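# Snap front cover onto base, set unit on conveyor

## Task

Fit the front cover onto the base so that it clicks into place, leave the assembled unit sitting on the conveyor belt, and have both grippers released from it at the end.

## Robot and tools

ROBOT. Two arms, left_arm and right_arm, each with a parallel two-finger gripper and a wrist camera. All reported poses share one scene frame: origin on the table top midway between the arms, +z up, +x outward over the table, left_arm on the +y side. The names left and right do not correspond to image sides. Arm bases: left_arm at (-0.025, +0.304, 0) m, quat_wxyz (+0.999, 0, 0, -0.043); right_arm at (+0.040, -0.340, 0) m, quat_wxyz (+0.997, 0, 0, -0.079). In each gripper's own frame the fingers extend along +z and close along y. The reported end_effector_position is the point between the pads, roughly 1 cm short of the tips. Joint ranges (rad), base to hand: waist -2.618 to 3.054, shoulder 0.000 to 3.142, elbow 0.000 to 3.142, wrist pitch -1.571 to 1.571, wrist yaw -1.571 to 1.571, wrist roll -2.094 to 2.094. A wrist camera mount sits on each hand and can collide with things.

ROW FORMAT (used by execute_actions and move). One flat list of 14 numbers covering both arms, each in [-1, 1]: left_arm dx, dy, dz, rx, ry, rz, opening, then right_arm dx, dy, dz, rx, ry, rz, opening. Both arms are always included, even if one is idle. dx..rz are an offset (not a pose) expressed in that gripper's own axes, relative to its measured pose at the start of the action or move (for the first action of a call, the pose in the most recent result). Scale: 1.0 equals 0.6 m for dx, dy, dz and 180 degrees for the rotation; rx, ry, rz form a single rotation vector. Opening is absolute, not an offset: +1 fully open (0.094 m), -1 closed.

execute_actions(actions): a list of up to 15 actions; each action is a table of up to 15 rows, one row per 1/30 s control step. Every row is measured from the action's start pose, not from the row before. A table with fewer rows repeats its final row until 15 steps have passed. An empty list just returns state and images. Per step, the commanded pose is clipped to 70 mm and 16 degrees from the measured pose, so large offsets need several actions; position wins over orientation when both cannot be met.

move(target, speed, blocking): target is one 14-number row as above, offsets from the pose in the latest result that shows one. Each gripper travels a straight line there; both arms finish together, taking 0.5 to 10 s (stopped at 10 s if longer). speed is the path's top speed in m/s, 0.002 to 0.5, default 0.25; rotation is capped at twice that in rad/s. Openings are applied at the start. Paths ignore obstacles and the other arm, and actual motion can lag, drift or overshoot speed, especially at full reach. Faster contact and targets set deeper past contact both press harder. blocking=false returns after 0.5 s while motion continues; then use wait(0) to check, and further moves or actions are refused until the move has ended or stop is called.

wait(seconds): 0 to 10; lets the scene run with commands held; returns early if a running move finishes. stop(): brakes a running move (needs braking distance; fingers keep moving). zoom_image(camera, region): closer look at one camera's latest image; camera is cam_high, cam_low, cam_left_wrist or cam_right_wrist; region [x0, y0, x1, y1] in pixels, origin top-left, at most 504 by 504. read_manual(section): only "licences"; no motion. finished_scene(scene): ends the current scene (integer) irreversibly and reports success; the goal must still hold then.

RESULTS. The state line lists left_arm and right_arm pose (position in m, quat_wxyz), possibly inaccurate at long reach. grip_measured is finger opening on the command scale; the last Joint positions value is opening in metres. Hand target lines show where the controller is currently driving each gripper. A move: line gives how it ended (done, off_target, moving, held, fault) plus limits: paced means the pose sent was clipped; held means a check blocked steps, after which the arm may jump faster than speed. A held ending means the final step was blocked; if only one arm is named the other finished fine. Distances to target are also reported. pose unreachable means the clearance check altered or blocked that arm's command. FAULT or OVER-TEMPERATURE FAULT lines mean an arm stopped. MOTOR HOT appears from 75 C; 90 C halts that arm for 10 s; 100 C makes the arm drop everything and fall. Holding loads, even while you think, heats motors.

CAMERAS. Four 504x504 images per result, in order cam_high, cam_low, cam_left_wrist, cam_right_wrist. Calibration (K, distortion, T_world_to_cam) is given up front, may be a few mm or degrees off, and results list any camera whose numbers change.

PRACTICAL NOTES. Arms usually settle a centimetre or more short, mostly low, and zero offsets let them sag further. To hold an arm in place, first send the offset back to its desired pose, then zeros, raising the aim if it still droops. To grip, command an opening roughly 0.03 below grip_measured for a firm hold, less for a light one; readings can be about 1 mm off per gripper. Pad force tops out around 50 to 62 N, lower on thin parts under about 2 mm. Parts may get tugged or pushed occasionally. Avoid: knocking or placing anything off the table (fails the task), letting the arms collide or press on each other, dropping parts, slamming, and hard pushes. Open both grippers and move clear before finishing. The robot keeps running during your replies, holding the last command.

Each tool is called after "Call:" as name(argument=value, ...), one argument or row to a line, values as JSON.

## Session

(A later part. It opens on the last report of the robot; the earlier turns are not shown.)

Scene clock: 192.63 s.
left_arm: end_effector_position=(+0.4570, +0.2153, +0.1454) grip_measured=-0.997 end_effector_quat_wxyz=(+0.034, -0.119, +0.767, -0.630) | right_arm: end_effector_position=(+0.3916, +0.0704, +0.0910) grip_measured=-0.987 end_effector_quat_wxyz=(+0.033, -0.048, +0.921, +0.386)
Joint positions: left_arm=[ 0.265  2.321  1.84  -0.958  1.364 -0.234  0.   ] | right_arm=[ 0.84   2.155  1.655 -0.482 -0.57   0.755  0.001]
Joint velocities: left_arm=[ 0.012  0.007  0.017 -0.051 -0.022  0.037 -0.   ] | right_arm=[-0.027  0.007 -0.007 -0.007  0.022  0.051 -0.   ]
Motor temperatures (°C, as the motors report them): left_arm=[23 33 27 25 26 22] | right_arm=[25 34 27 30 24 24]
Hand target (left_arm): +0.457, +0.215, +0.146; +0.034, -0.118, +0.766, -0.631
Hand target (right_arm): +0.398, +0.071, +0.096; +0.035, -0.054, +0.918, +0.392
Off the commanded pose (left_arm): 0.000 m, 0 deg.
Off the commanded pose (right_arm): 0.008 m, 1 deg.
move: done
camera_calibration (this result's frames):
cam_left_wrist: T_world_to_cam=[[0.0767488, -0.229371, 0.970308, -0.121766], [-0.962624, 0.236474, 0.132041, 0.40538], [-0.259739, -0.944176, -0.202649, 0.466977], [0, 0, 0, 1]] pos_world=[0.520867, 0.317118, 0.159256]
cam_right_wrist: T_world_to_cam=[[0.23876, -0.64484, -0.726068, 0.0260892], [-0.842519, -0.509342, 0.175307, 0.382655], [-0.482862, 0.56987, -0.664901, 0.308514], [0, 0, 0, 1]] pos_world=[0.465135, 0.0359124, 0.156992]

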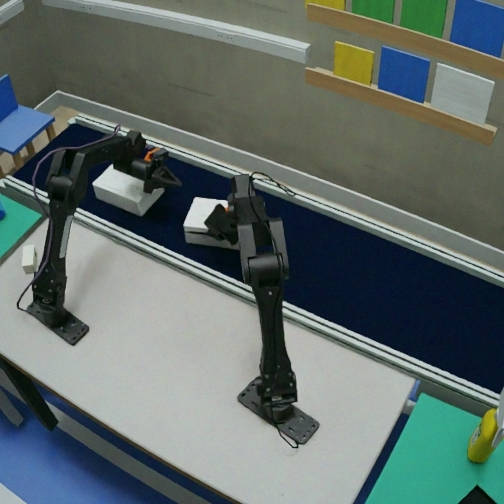

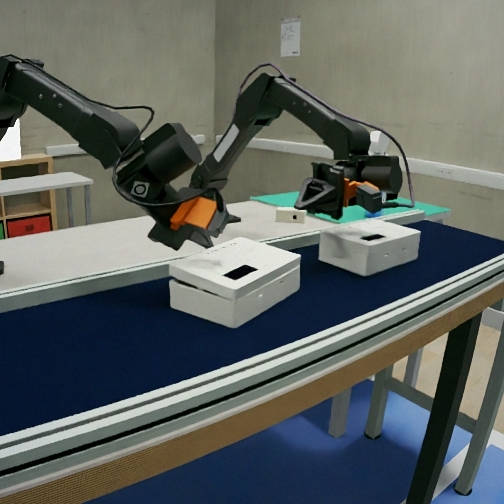

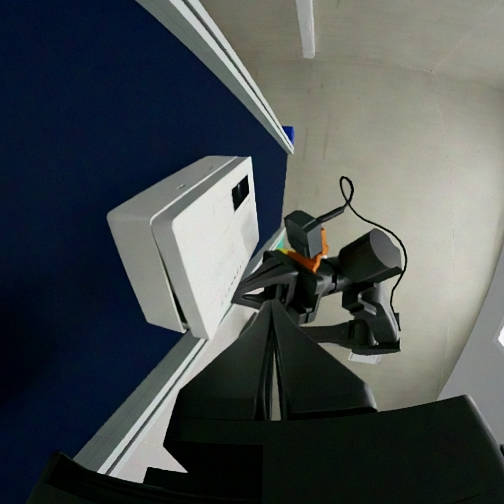

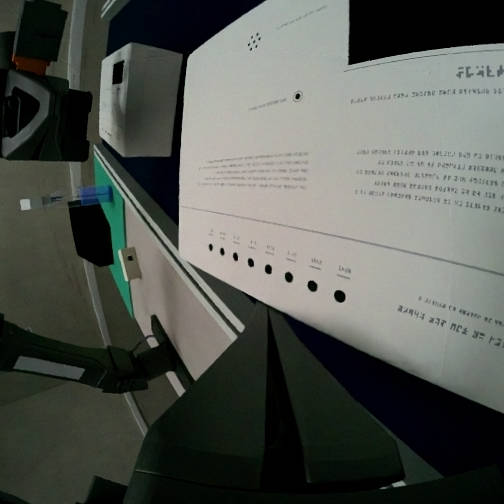

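Call:
move(
  target=[0,0,0,0,0,0,-1, 0.005,0.04,-0.04,0,0,0,-1],
  speed=0.08,
)

Call:
move(
  target=[0,0,0,0,0,0,-1, -0.05,0,0,0,0,0,-1],
  speed=0.08,
)

Call:
move(
  target=[0,0,0,0,0,0,-1, 0.0,-0.055,0.055,0,0,0,-1],
  speed=0.05,
)

Call:
zoom_image(
  camera="cam_low",
  region=[130, 200, 350, 350],
)

Scene clock: 193.70 s.
left_arm: end_effector_position=(+0.4570, +0.2153, +0.1452) grip_measured=-0.997 end_effector_quat_wxyz=(+0.033, -0.120, +0.767, -0.630) | right_arm: end_effector_position=(+0.3854, +0.0654, +0.1091) grip_measured=-0.987 end_effector_quat_wxyz=(+0.024, -0.044, +0.923, +0.380)
Joint positions: left_arm=[ 0.265  2.321  1.84  -0.958  1.363 -0.236  0.   ] | right_arm=[ 0.84   2.12   1.685 -0.567 -0.57   0.758  0.001]
Joint velocities: left_arm=[ 0.007 -0.002  0.012 -0.022  0.022  0.037  0.   ] | right_arm=[ 0.022 -0.012 -0.017 -0.066 -0.051  0.007  0.   ]
Motor temperatures (°C, as the motors report them): left_arm=[23 33 27 25 26 22] | right_arm=[25 34 27 30 24 24]
Hand target (left_arm): +0.457, +0.215, +0.145; +0.034, -0.119, +0.766, -0.630
Hand target (right_arm): +0.386, +0.069, +0.125; +0.033, -0.048, +0.920, +0.387
Off the commanded pose (left_arm): 0.000 m, 0 deg.
Off the commanded pose (right_arm): 0.016 m, 1 deg.
move: off_target (right_arm)
camera_calibration (this result's frames):
cam_left_wrist: T_world_to_cam=[[0.0784699, -0.23012, 0.969993, -0.122144], [-0.962512, 0.235923, 0.133835, 0.40522], [-0.259642, -0.944132, -0.20298, 0.466979], [0, 0, 0, 1]] pos_world=[0.520861, 0.317182, 0.159034]
cam_right_wrist: T_world_to_cam=[[0.223786, -0.655043, -0.721691, 0.0434131], [-0.84011, -0.505031, 0.197885, 0.367975], [-0.4941, 0.562016, -0.663328, 0.325091], [0, 0, 0, 1]] pos_world=[0.460052, 0.0315696, 0.174156]

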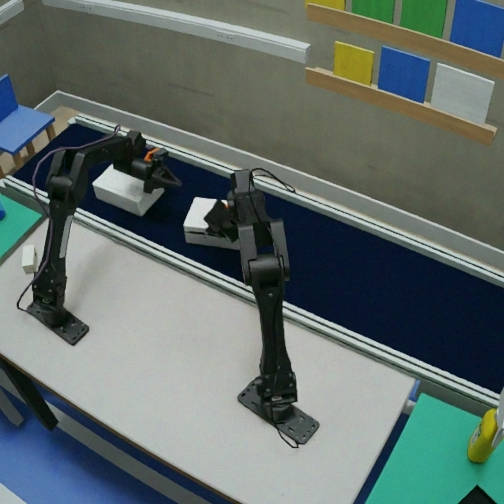

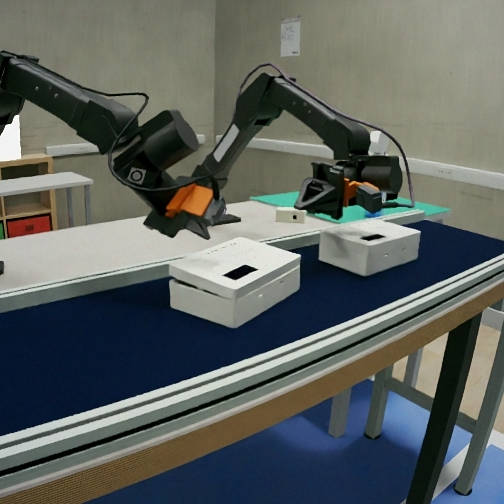

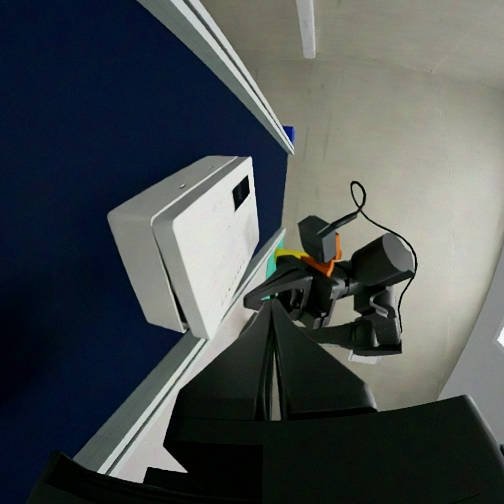

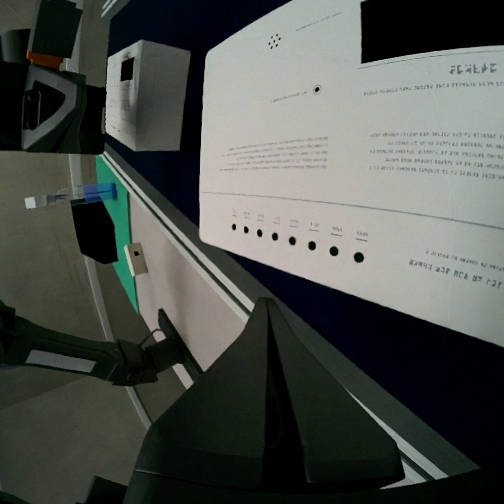

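Scene clock: 194.50 s.
left_arm: end_effector_position=(+0.4570, +0.2154, +0.1450) grip_measured=-0.997 end_effector_quat_wxyz=(+0.033, -0.120, +0.767, -0.629) | right_arm: end_effector_position=(+0.4116, +0.0661, +0.1056) grip_measured=-0.987 end_effector_quat_wxyz=(+0.025, -0.037, +0.926, +0.374)
Joint positions: left_arm=[ 0.265  2.321  1.84  -0.958  1.362 -0.237  0.   ] | right_arm=[ 0.811  2.213  1.827 -0.639 -0.572  0.737  0.001]
Joint velocities: left_arm=[ 0.002 -0.007 -0.007 -0.022 -0.037  0.051  0.001] | right_arm=[ 0.002  0.002  0.002 -0.051 -0.007  0.022  0.   ]
Motor temperatures (°C, as the motors report them): left_arm=[23 33 27 25 26 22] | right_arm=[25 34 27 30 24 24]
Hand target (left_arm): +0.457, +0.215, +0.145; +0.033, -0.120, +0.767, -0.630
Hand target (right_arm): +0.415, +0.067, +0.111; +0.025, -0.044, +0.923, +0.380
Off the commanded pose (left_arm): 0.000 m, 0 deg.
Off the commanded pose (right_arm): 0.007 m, 1 deg.
move: done
camera_calibration (this result's frames):
cam_left_wrist: T_world_to_cam=[[0.0798957, -0.231305, 0.969595, -0.122215], [-0.96243, 0.235335, 0.135446, 0.405119], [-0.259509, -0.943989, -0.203813, 0.46702], [0, 0, 0, 1]] pos_world=[0.52086, 0.317254, 0.158811]
cam_right_wrist: T_world_to_cam=[[0.211509, -0.667348, -0.71408, 0.0405346], [-0.846576, -0.49021, 0.207375, 0.391762], [-0.48844, 0.560661, -0.668645, 0.333586], [0, 0, 0, 1]] pos_world=[0.48602, 0.0320676, 0.170754]

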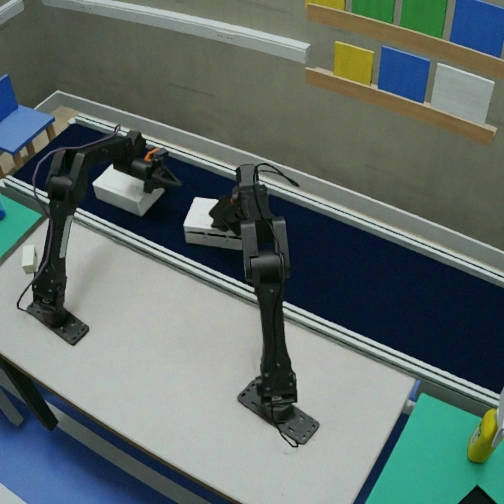

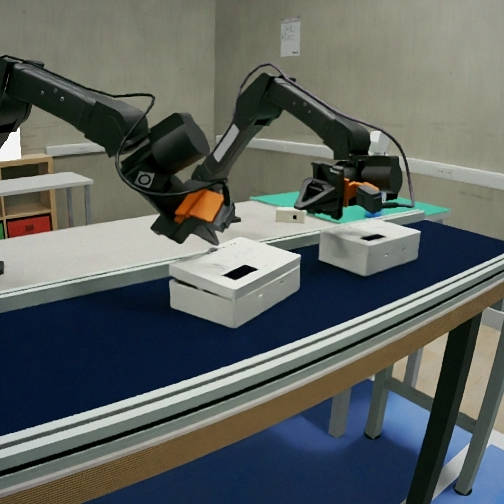

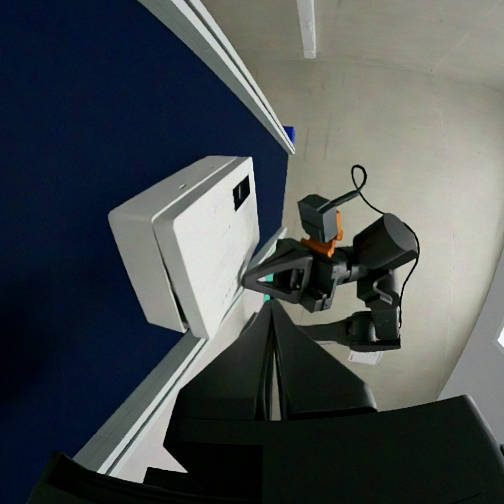

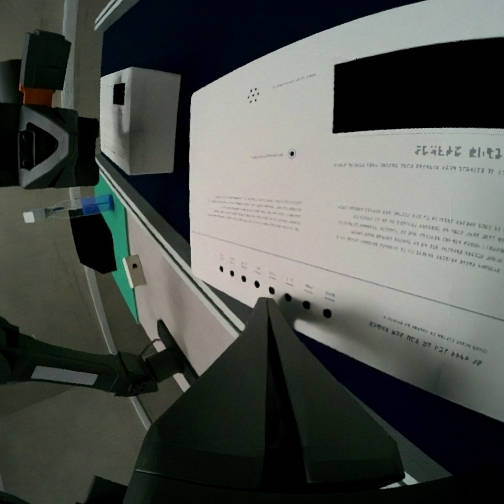

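Scene clock: 195.83 s.
left_arm: end_effector_position=(+0.4571, +0.2154, +0.1447) grip_measured=-0.997 end_effector_quat_wxyz=(+0.033, -0.121, +0.768, -0.629) | right_arm: end_effector_position=(+0.4211, +0.0782, +0.1000) grip_measured=-0.987 end_effector_quat_wxyz=(+0.056, -0.055, +0.909, +0.409)
Joint positions: left_arm=[ 0.265  2.321  1.84  -0.958  1.36  -0.238  0.   ] | right_arm=[ 0.811  2.219  1.756 -0.459 -0.597  0.737  0.001]
Joint velocities: left_arm=[-0.017  0.012  0.007  0.051 -0.022  0.022  0.001] | right_arm=[ 0.017  0.002  0.002  0.037 -0.022  0.007 -0.   ]
Motor temperatures (°C, as the motors report them): left_arm=[23 33 27 25 26 22] | right_arm=[25 34 27 30 24 24]
Hand target (left_arm): +0.457, +0.215, +0.145; +0.033, -0.120, +0.767, -0.629
Hand target (right_arm): +0.413, +0.065, +0.060; +0.025, -0.037, +0.926, +0.374
Off the commanded pose (left_arm): 0.000 m, 0 deg.
Off the commanded pose (right_arm): 0.043 m, 6 deg.
move: off_target (right_arm)
camera_calibration (this result's frames):
cam_left_wrist: T_world_to_cam=[[0.0813214, -0.232489, 0.969193, -0.122285], [-0.962346, 0.234744, 0.137057, 0.40502], [-0.259377, -0.943845, -0.204645, 0.46706], [0, 0, 0, 1]] pos_world=[0.520858, 0.317326, 0.158588]
cam_right_wrist: T_world_to_cam=[[0.270979, -0.606032, -0.747861, 0.0161272], [-0.850229, -0.514957, 0.109227, 0.420162], [-0.451311, 0.606254, -0.654808, 0.307181], [0, 0, 0, 1]] pos_world=[0.491498, 0.0399095, 0.167312]

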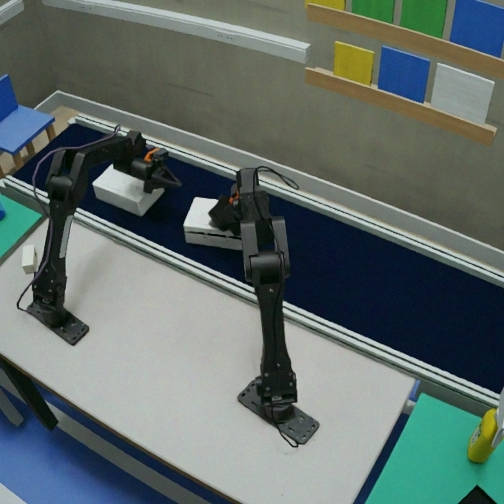

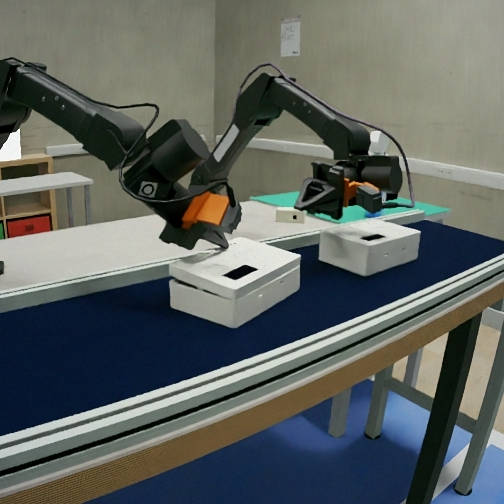

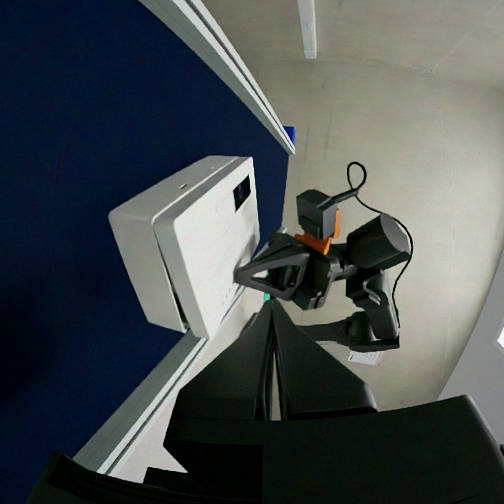

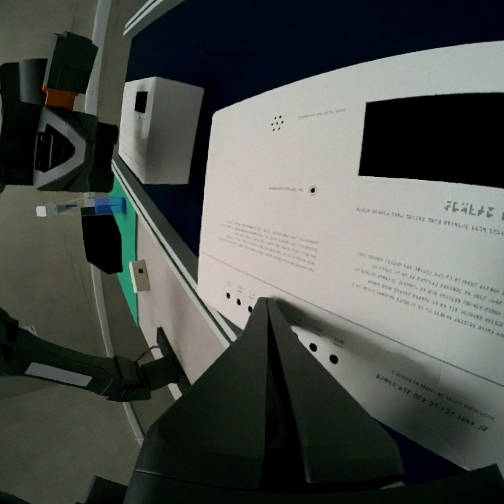

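Region (130, 200, 350, 350) of cam_low's 504x504 image, scaled by 2.291, with more detail than that image has; it fills the top 344 rows of this view, and the rest is white.

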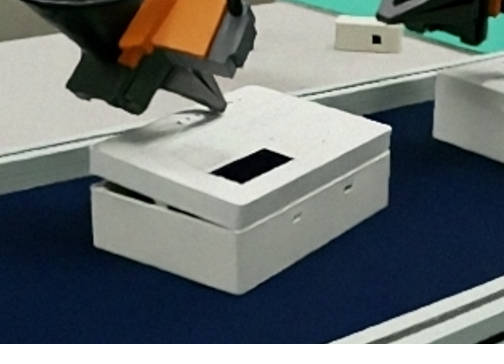

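Call:
move(
  target=[0,0,0,0,0,0,-1, 0.0,0.02,-0.15,0,0,0,-1],
  speed=0.12,
)

Call:
zoom_image(
  camera="cam_high",
  region=[170, 185, 270, 260],
)

Call:
zoom_image(
  camera="cam_left_wrist",
  region=[100, 200, 260, 350],
)

Scene clock: 197.37 s.
left_arm: end_effector_position=(+0.4571, +0.2155, +0.1445) grip_measured=-0.997 end_effector_quat_wxyz=(+0.032, -0.121, +0.768, -0.628) | right_arm: end_effector_position=(+0.4182, +0.0215, +0.1614) grip_measured=-0.987 end_effector_quat_wxyz=(+0.057, -0.049, +0.912, +0.403)
Joint positions: left_arm=[ 0.265  2.321  1.84  -0.958  1.359 -0.24   0.   ] | right_arm=[ 0.716  2.051  1.756 -0.687 -0.637  0.649  0.001]
Joint velocities: left_arm=[-0.017 -0.007 -0.022 -0.022 -0.066  0.051 -0.001] | right_arm=[-0.007 -0.007 -0.012 -0.007  0.007 -0.037  0.   ]
Motor temperatures (°C, as the motors report them): left_arm=[23 33 27 25 26 22] | right_arm=[25 34 27 30 24 24]
Hand target (left_arm): +0.457, +0.215, +0.145; +0.033, -0.121, +0.767, -0.629
Hand target (right_arm): +0.415, +0.018, +0.168; +0.056, -0.055, +0.909, +0.408
Off the commanded pose (left_arm): 0.000 m, 0 deg.
Off the commanded pose (right_arm): 0.008 m, 1 deg.
move: done
camera_calibration (this result's frames):
cam_left_wrist: T_world_to_cam=[[0.0830421, -0.233233, 0.968869, -0.122663], [-0.962226, 0.234183, 0.138847, 0.40486], [-0.259277, -0.943801, -0.204976, 0.467061], [0, 0, 0, 1]] pos_world=[0.520852, 0.317392, 0.158367]
cam_right_wrist: T_world_to_cam=[[0.261057, -0.619269, -0.74051, 0.0316827], [-0.856818, -0.501995, 0.117745, 0.382921], [-0.444648, 0.603744, -0.66165, 0.378774], [0, 0, 0, 1]] pos_world=[0.488244, -0.0168379, 0.22899]

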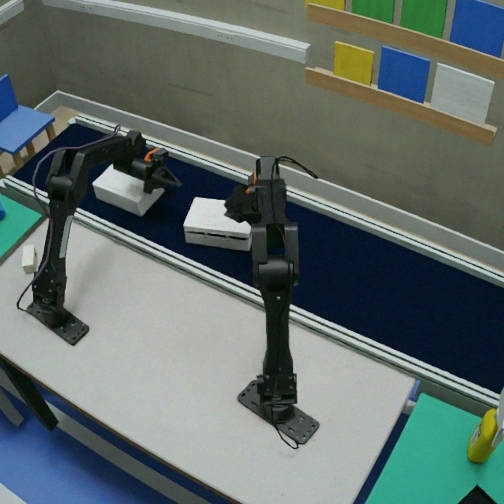

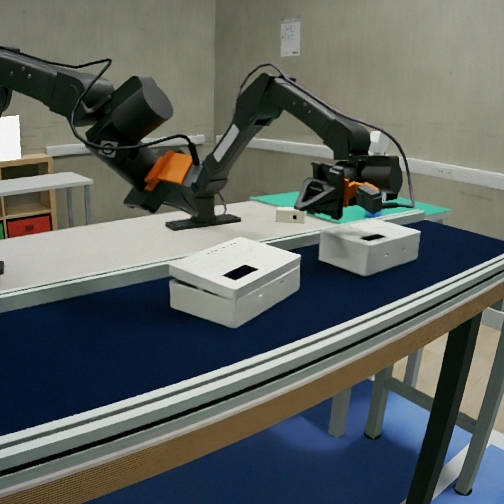

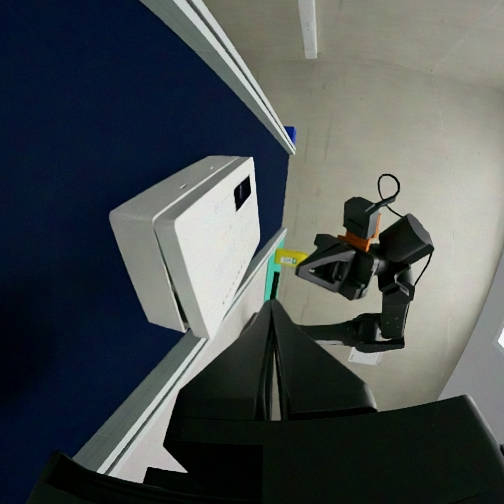

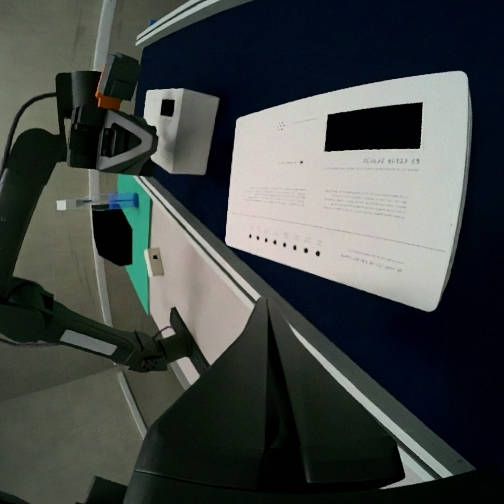

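Region (170, 185, 270, 260) of cam_high's 504x504 image, scaled by 5.040, with more detail than that image has; it fills the top 378 rows of this view, and the rest is white.

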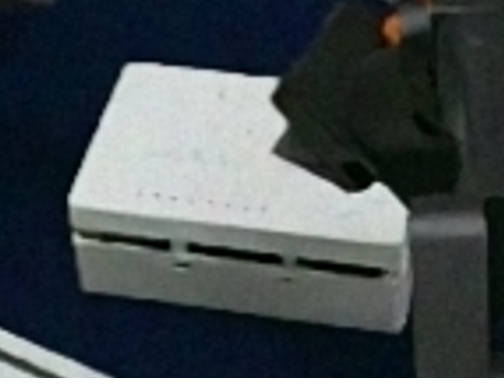

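Region (100, 200, 260, 350) of cam_left_wrist's 504x504 image, scaled by 3.150, with more detail than that image has; it fills the top 472 rows of this view, and the rest is white.

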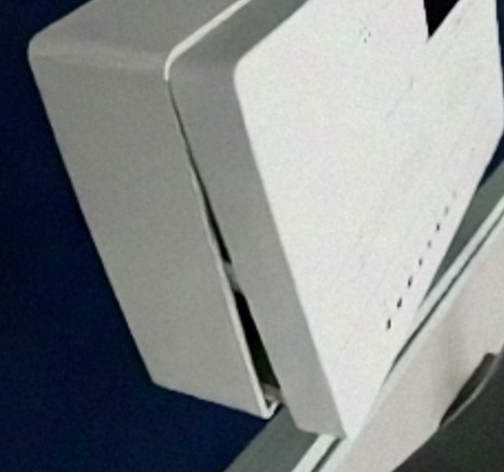

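Call:
move(
  target=[0,0,0,0,0,0,-1, 0.099,0.062,0.149,0,0,0,-1],
  speed=0.12,
)

Call:
move(
  target=[0,0,0,0,0,0,-1, 0.007,-0.042,0.038,0,0,0,-1],
  speed=0.06,
)

Scene clock: 199.17 s.
left_arm: end_effector_position=(+0.4571, +0.2155, +0.1443) grip_measured=-0.997 end_effector_quat_wxyz=(+0.032, -0.122, +0.768, -0.628) | right_arm: end_effector_position=(+0.3603, +0.1118, +0.1304) grip_measured=-0.987 end_effector_quat_wxyz=(+0.057, -0.052, +0.909, +0.410)
Joint positions: left_arm=[ 0.265  2.321  1.84  -0.958  1.357 -0.241  0.   ] | right_arm=[ 0.956  2.084  1.651 -0.414 -0.502  0.876  0.001]
Joint velocities: left_arm=[ 0.002 -0.012 -0.002 -0.022  0.022  0.037  0.   ] | right_arm=[ 0.017  0.007 -0.007  0.022  0.022 -0.007 -0.   ]
Motor temperatures (°C, as the motors report them): left_arm=[23 33 27 25 26 22] | right_arm=[25 34 27 30 24 24]
Hand target (left_arm): +0.457, +0.215, +0.144; +0.032, -0.121, +0.768, -0.628
Hand target (right_arm): +0.360, +0.111, +0.123; +0.057, -0.048, +0.911, +0.405
Off the commanded pose (left_arm): 0.000 m, 0 deg.
Off the commanded pose (right_arm): 0.010 m, 1 deg.
move: done
camera_calibration (this result's frames):
cam_left_wrist: T_world_to_cam=[[0.0844678, -0.234414, 0.96846, -0.122733], [-0.962138, 0.233585, 0.140455, 0.404762], [-0.259143, -0.943657, -0.205808, 0.4671], [0, 0, 0, 1]] pos_world=[0.52085, 0.317465, 0.158144]
cam_right_wrist: T_world_to_cam=[[0.266997, -0.606301, -0.749073, 0.077347], [-0.853831, -0.509254, 0.107855, 0.383217], [-0.446862, 0.610785, -0.653648, 0.277011], [0, 0, 0, 1]] pos_world=[0.430336, 0.0728565, 0.197674]

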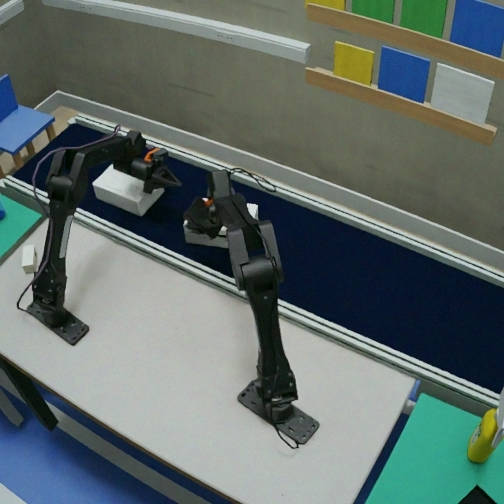

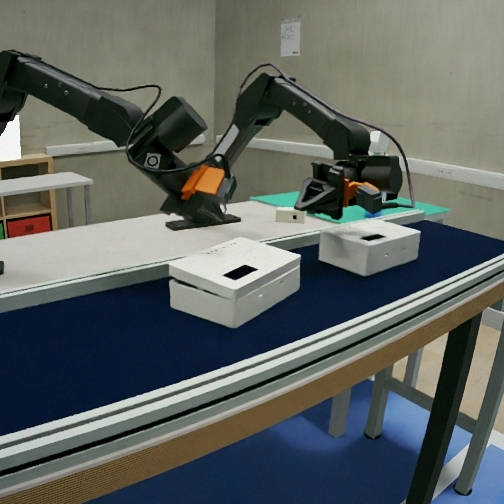

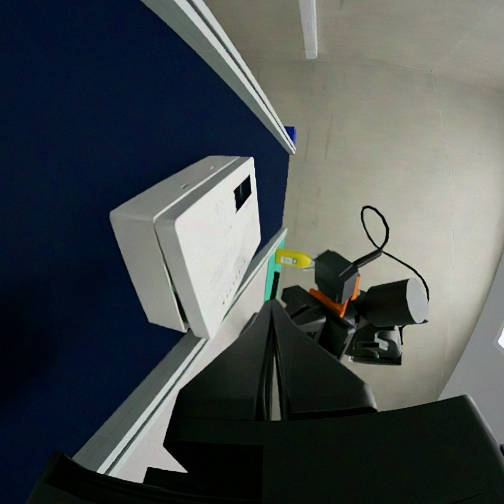

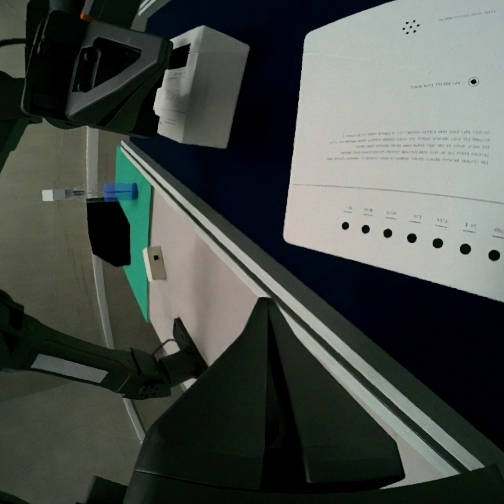

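Scene clock: 200.23 s.
left_arm: end_effector_position=(+0.4571, +0.2156, +0.1441) grip_measured=-0.997 end_effector_quat_wxyz=(+0.032, -0.123, +0.768, -0.627) | right_arm: end_effector_position=(+0.3617, +0.1132, +0.1023) grip_measured=-0.987 end_effector_quat_wxyz=(+0.059, -0.053, +0.908, +0.412)
Joint positions: left_arm=[ 0.265  2.321  1.84  -0.958  1.356 -0.242  0.   ] | right_arm=[ 0.956  2.116  1.582 -0.308 -0.502  0.876  0.001]
Joint velocities: left_arm=[-0.012  0.012 -0.002  0.007  0.007  0.037 -0.   ] | right_arm=[-0.002 -0.007  0.002  0.022  0.022  0.022  0.   ]
Motor temperatures (°C, as the motors report them): left_arm=[23 34 27 25 26 22] | right_arm=[25 34 27 30 24 24]
Hand target (left_arm): +0.457, +0.216, +0.144; +0.032, -0.122, +0.768, -0.628
Hand target (right_arm): +0.361, +0.112, +0.096; +0.057, -0.052, +0.909, +0.410
Off the commanded pose (left_arm): 0.000 m, 0 deg.
Off the commanded pose (right_arm): 0.006 m, 0 deg.
move: done
camera_calibration (this result's frames):
cam_left_wrist: T_world_to_cam=[[0.0861882, -0.235156, 0.968129, -0.123111], [-0.962013, 0.233018, 0.142243, 0.404604], [-0.259041, -0.943612, -0.20614, 0.4671], [0, 0, 0, 1]] pos_world=[0.520843, 0.317531, 0.157923]
cam_right_wrist: T_world_to_cam=[[0.269796, -0.603438, -0.750382, 0.0556027], [-0.854224, -0.509657, 0.102721, 0.388971], [-0.444423, 0.61328, -0.652974, 0.257141], [0, 0, 0, 1]] pos_world=[0.431547, 0.074095, 0.169674]

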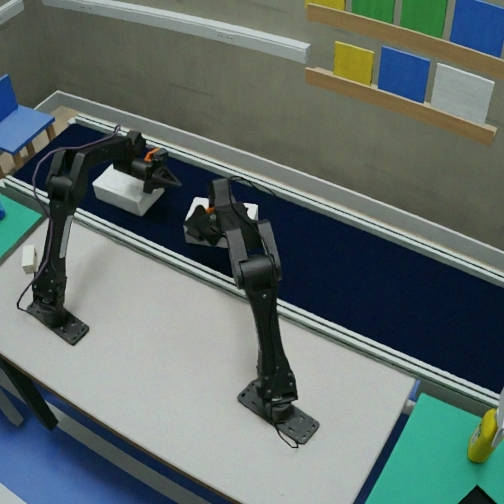

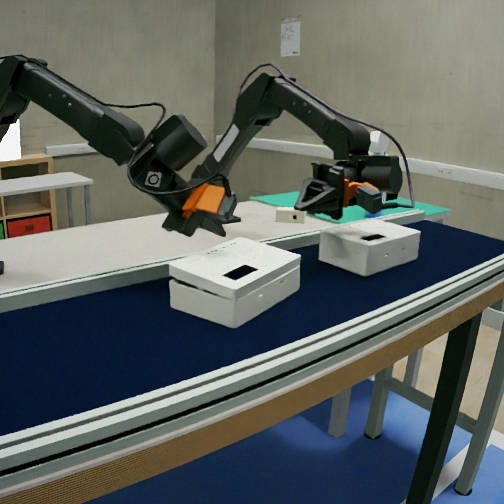

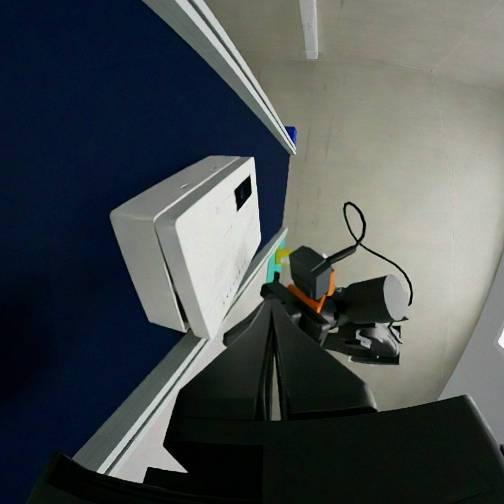

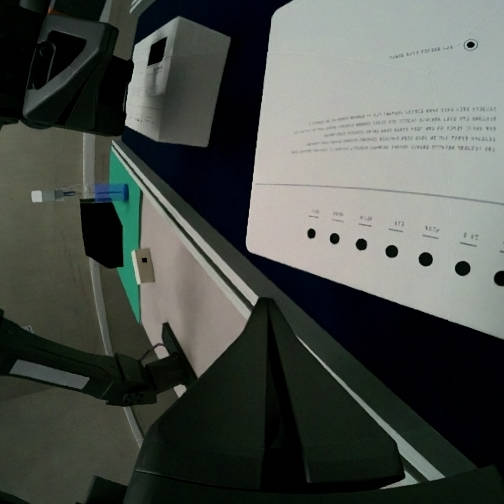

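Call:
move(
  target=[0,0,0,0,0,0,-1, 0.003,-0.02,0.018,0,0,0,-1],
  speed=0.05,
)

Call:
move(
  target=[0,0,0,0,0,0,-1, -0.05,-0.012,0.006,0,0,0,-1],
  speed=0.03,
)

Call:
zoom_image(
  camera="cam_left_wrist",
  region=[100, 200, 260, 350],
)

Call:
zoom_image(
  camera="cam_low",
  region=[130, 200, 350, 350],
)

Scene clock: 201.30 s.
left_arm: end_effector_position=(+0.4571, +0.2156, +0.1438) grip_measured=-0.997 end_effector_quat_wxyz=(+0.031, -0.123, +0.769, -0.627) | right_arm: end_effector_position=(+0.3634, +0.1150, +0.0940) grip_measured=-0.987 end_effector_quat_wxyz=(+0.062, -0.054, +0.906, +0.414)
Joint positions: left_arm=[ 0.265  2.321  1.84  -0.958  1.355 -0.243  0.   ] | right_arm=[ 0.956  2.131  1.565 -0.268 -0.502  0.876  0.001]
Joint velocities: left_arm=[-0.007 -0.002 -0.002 -0.037  0.081 -0.037 -0.   ] | right_arm=[-0.002 -0.002  0.002  0.051  0.037 -0.007 -0.   ]
Motor temperatures (°C, as the motors report them): left_arm=[23 34 27 25 26 22] | right_arm=[25 34 27 30 24 24]
Hand target (left_arm): +0.457, +0.216, +0.144; +0.032, -0.123, +0.769, -0.627
Hand target (right_arm): +0.362, +0.114, +0.086; +0.059, -0.053, +0.908, +0.412
Off the commanded pose (left_arm): 0.000 m, 0 deg.
Off the commanded pose (right_arm): 0.008 m, 1 deg.
move: done
camera_calibration (this result's frames):
cam_left_wrist: T_world_to_cam=[[0.0876136, -0.236334, 0.967714, -0.123181], [-0.961921, 0.232413, 0.143849, 0.404506], [-0.258906, -0.943467, -0.206972, 0.467138], [0, 0, 0, 1]] pos_world=[0.52084, 0.317605, 0.157701]
cam_right_wrist: T_world_to_cam=[[0.274404, -0.598723, -0.752485, 0.0479068], [-0.854828, -0.510275, 0.0942808, 0.393209], [-0.440422, 0.617374, -0.651826, 0.249358], [0, 0, 0, 1]] pos_world=[0.432803, 0.0753807, 0.161515]

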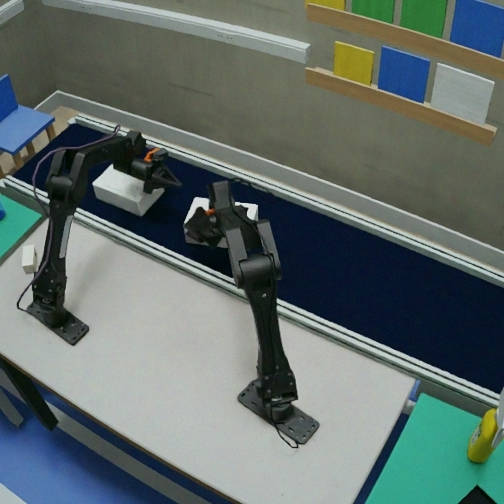

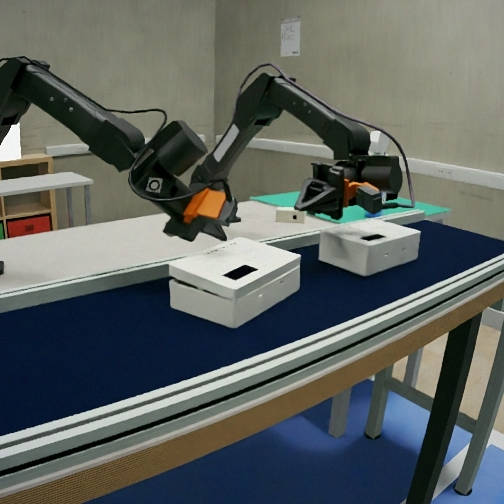

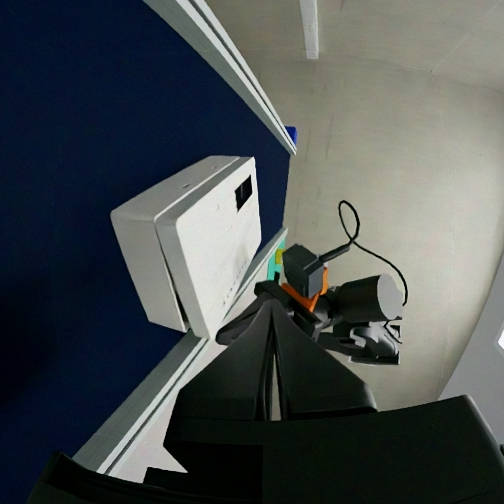

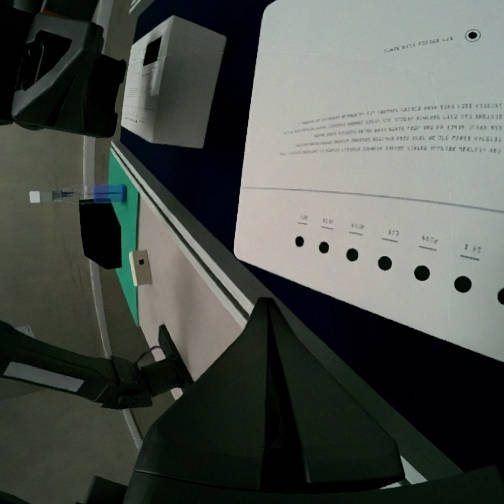

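Scene clock: 202.60 s.
left_arm: end_effector_position=(+0.4572, +0.2157, +0.1436) grip_measured=-0.997 end_effector_quat_wxyz=(+0.031, -0.124, +0.769, -0.626) | right_arm: end_effector_position=(+0.3827, +0.1151, +0.0850) grip_measured=-0.987 end_effector_quat_wxyz=(+0.053, -0.051, +0.909, +0.410)
Joint positions: left_arm=[ 0.265  2.321  1.84  -0.958  1.354 -0.245  0.   ] | right_arm=[ 0.924  2.206  1.663 -0.323 -0.529  0.852  0.001]
Joint velocities: left_arm=[ 0.002 -0.012 -0.002 -0.022 -0.037 -0.007  0.001] | right_arm=[-0.017 -0.002  0.012 -0.007  0.037 -0.037 -0.001]
Motor temperatures (°C, as the motors report them): left_arm=[23 34 27 25 26 22] | right_arm=[25 34 27 30 24 24]
Hand target (left_arm): +0.457, +0.216, +0.144; +0.031, -0.123, +0.769, -0.627
Hand target (right_arm): +0.394, +0.114, +0.090; +0.062, -0.054, +0.907, +0.414
Off the commanded pose (left_arm): 0.000 m, 0 deg.
Off the commanded pose (right_arm): 0.013 m, 1 deg.
move: off_target (right_arm)
camera_calibration (this result's frames):
cam_left_wrist: T_world_to_cam=[[0.0889617, -0.237155, 0.96739, -0.123373], [-0.961825, 0.231907, 0.145302, 0.404397], [-0.258803, -0.943386, -0.207471, 0.467154], [0, 0, 0, 1]] pos_world=[0.520836, 0.317666, 0.157511]
cam_right_wrist: T_world_to_cam=[[0.260915, -0.606033, -0.75143, 0.0418584], [-0.851946, -0.510619, 0.116001, 0.407736], [-0.453995, 0.609912, -0.649535, 0.257786], [0, 0, 0, 1]] pos_world=[0.453482, 0.0763388, 0.151597]

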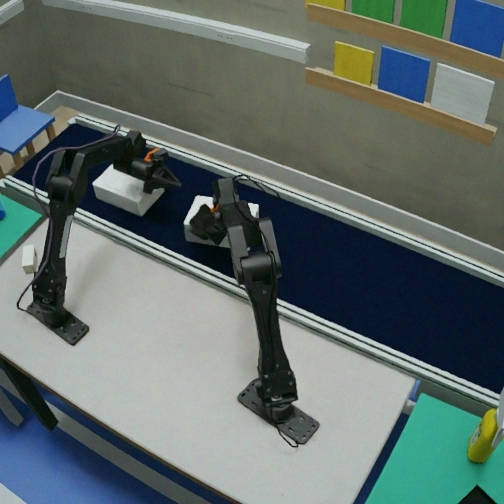

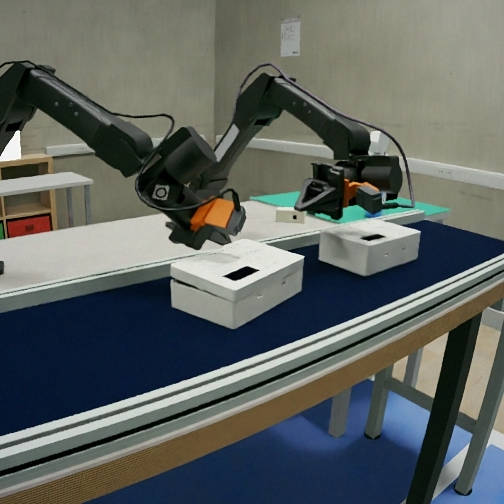

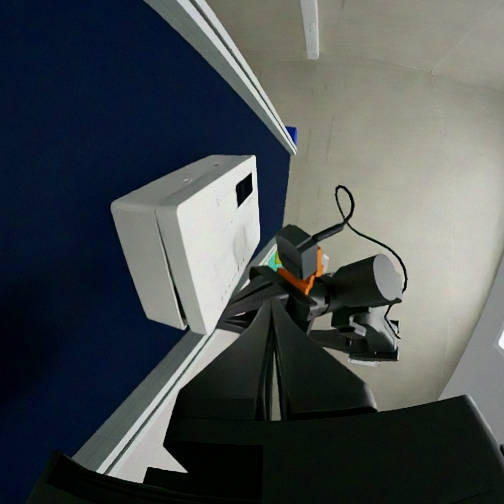

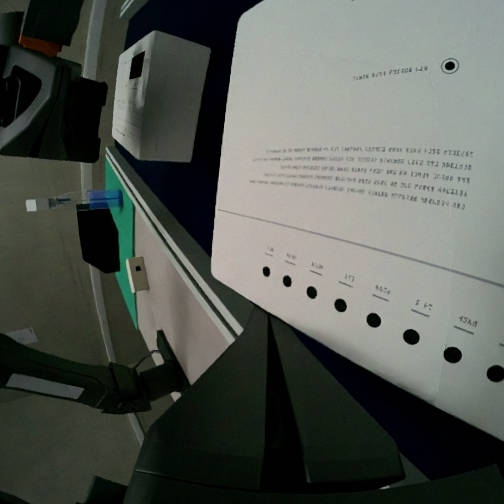

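Region (100, 200, 260, 350) of cam_left_wrist's 504x504 image, scaled by 3.150, with more detail than that image has; it fills the top 472 rows of this view, and the rest is white.

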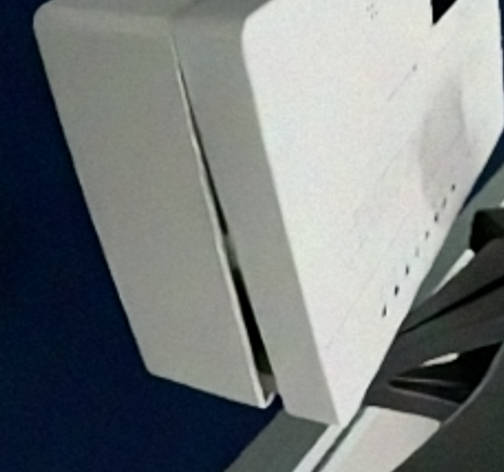

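Region (130, 200, 350, 350) of cam_low's 504x504 image, scaled by 2.291, with more detail than that image has; it fills the top 344 rows of this view, and the rest is white.

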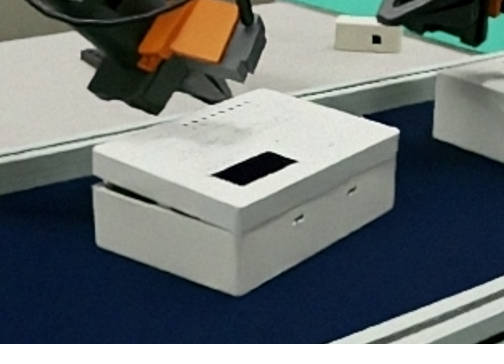

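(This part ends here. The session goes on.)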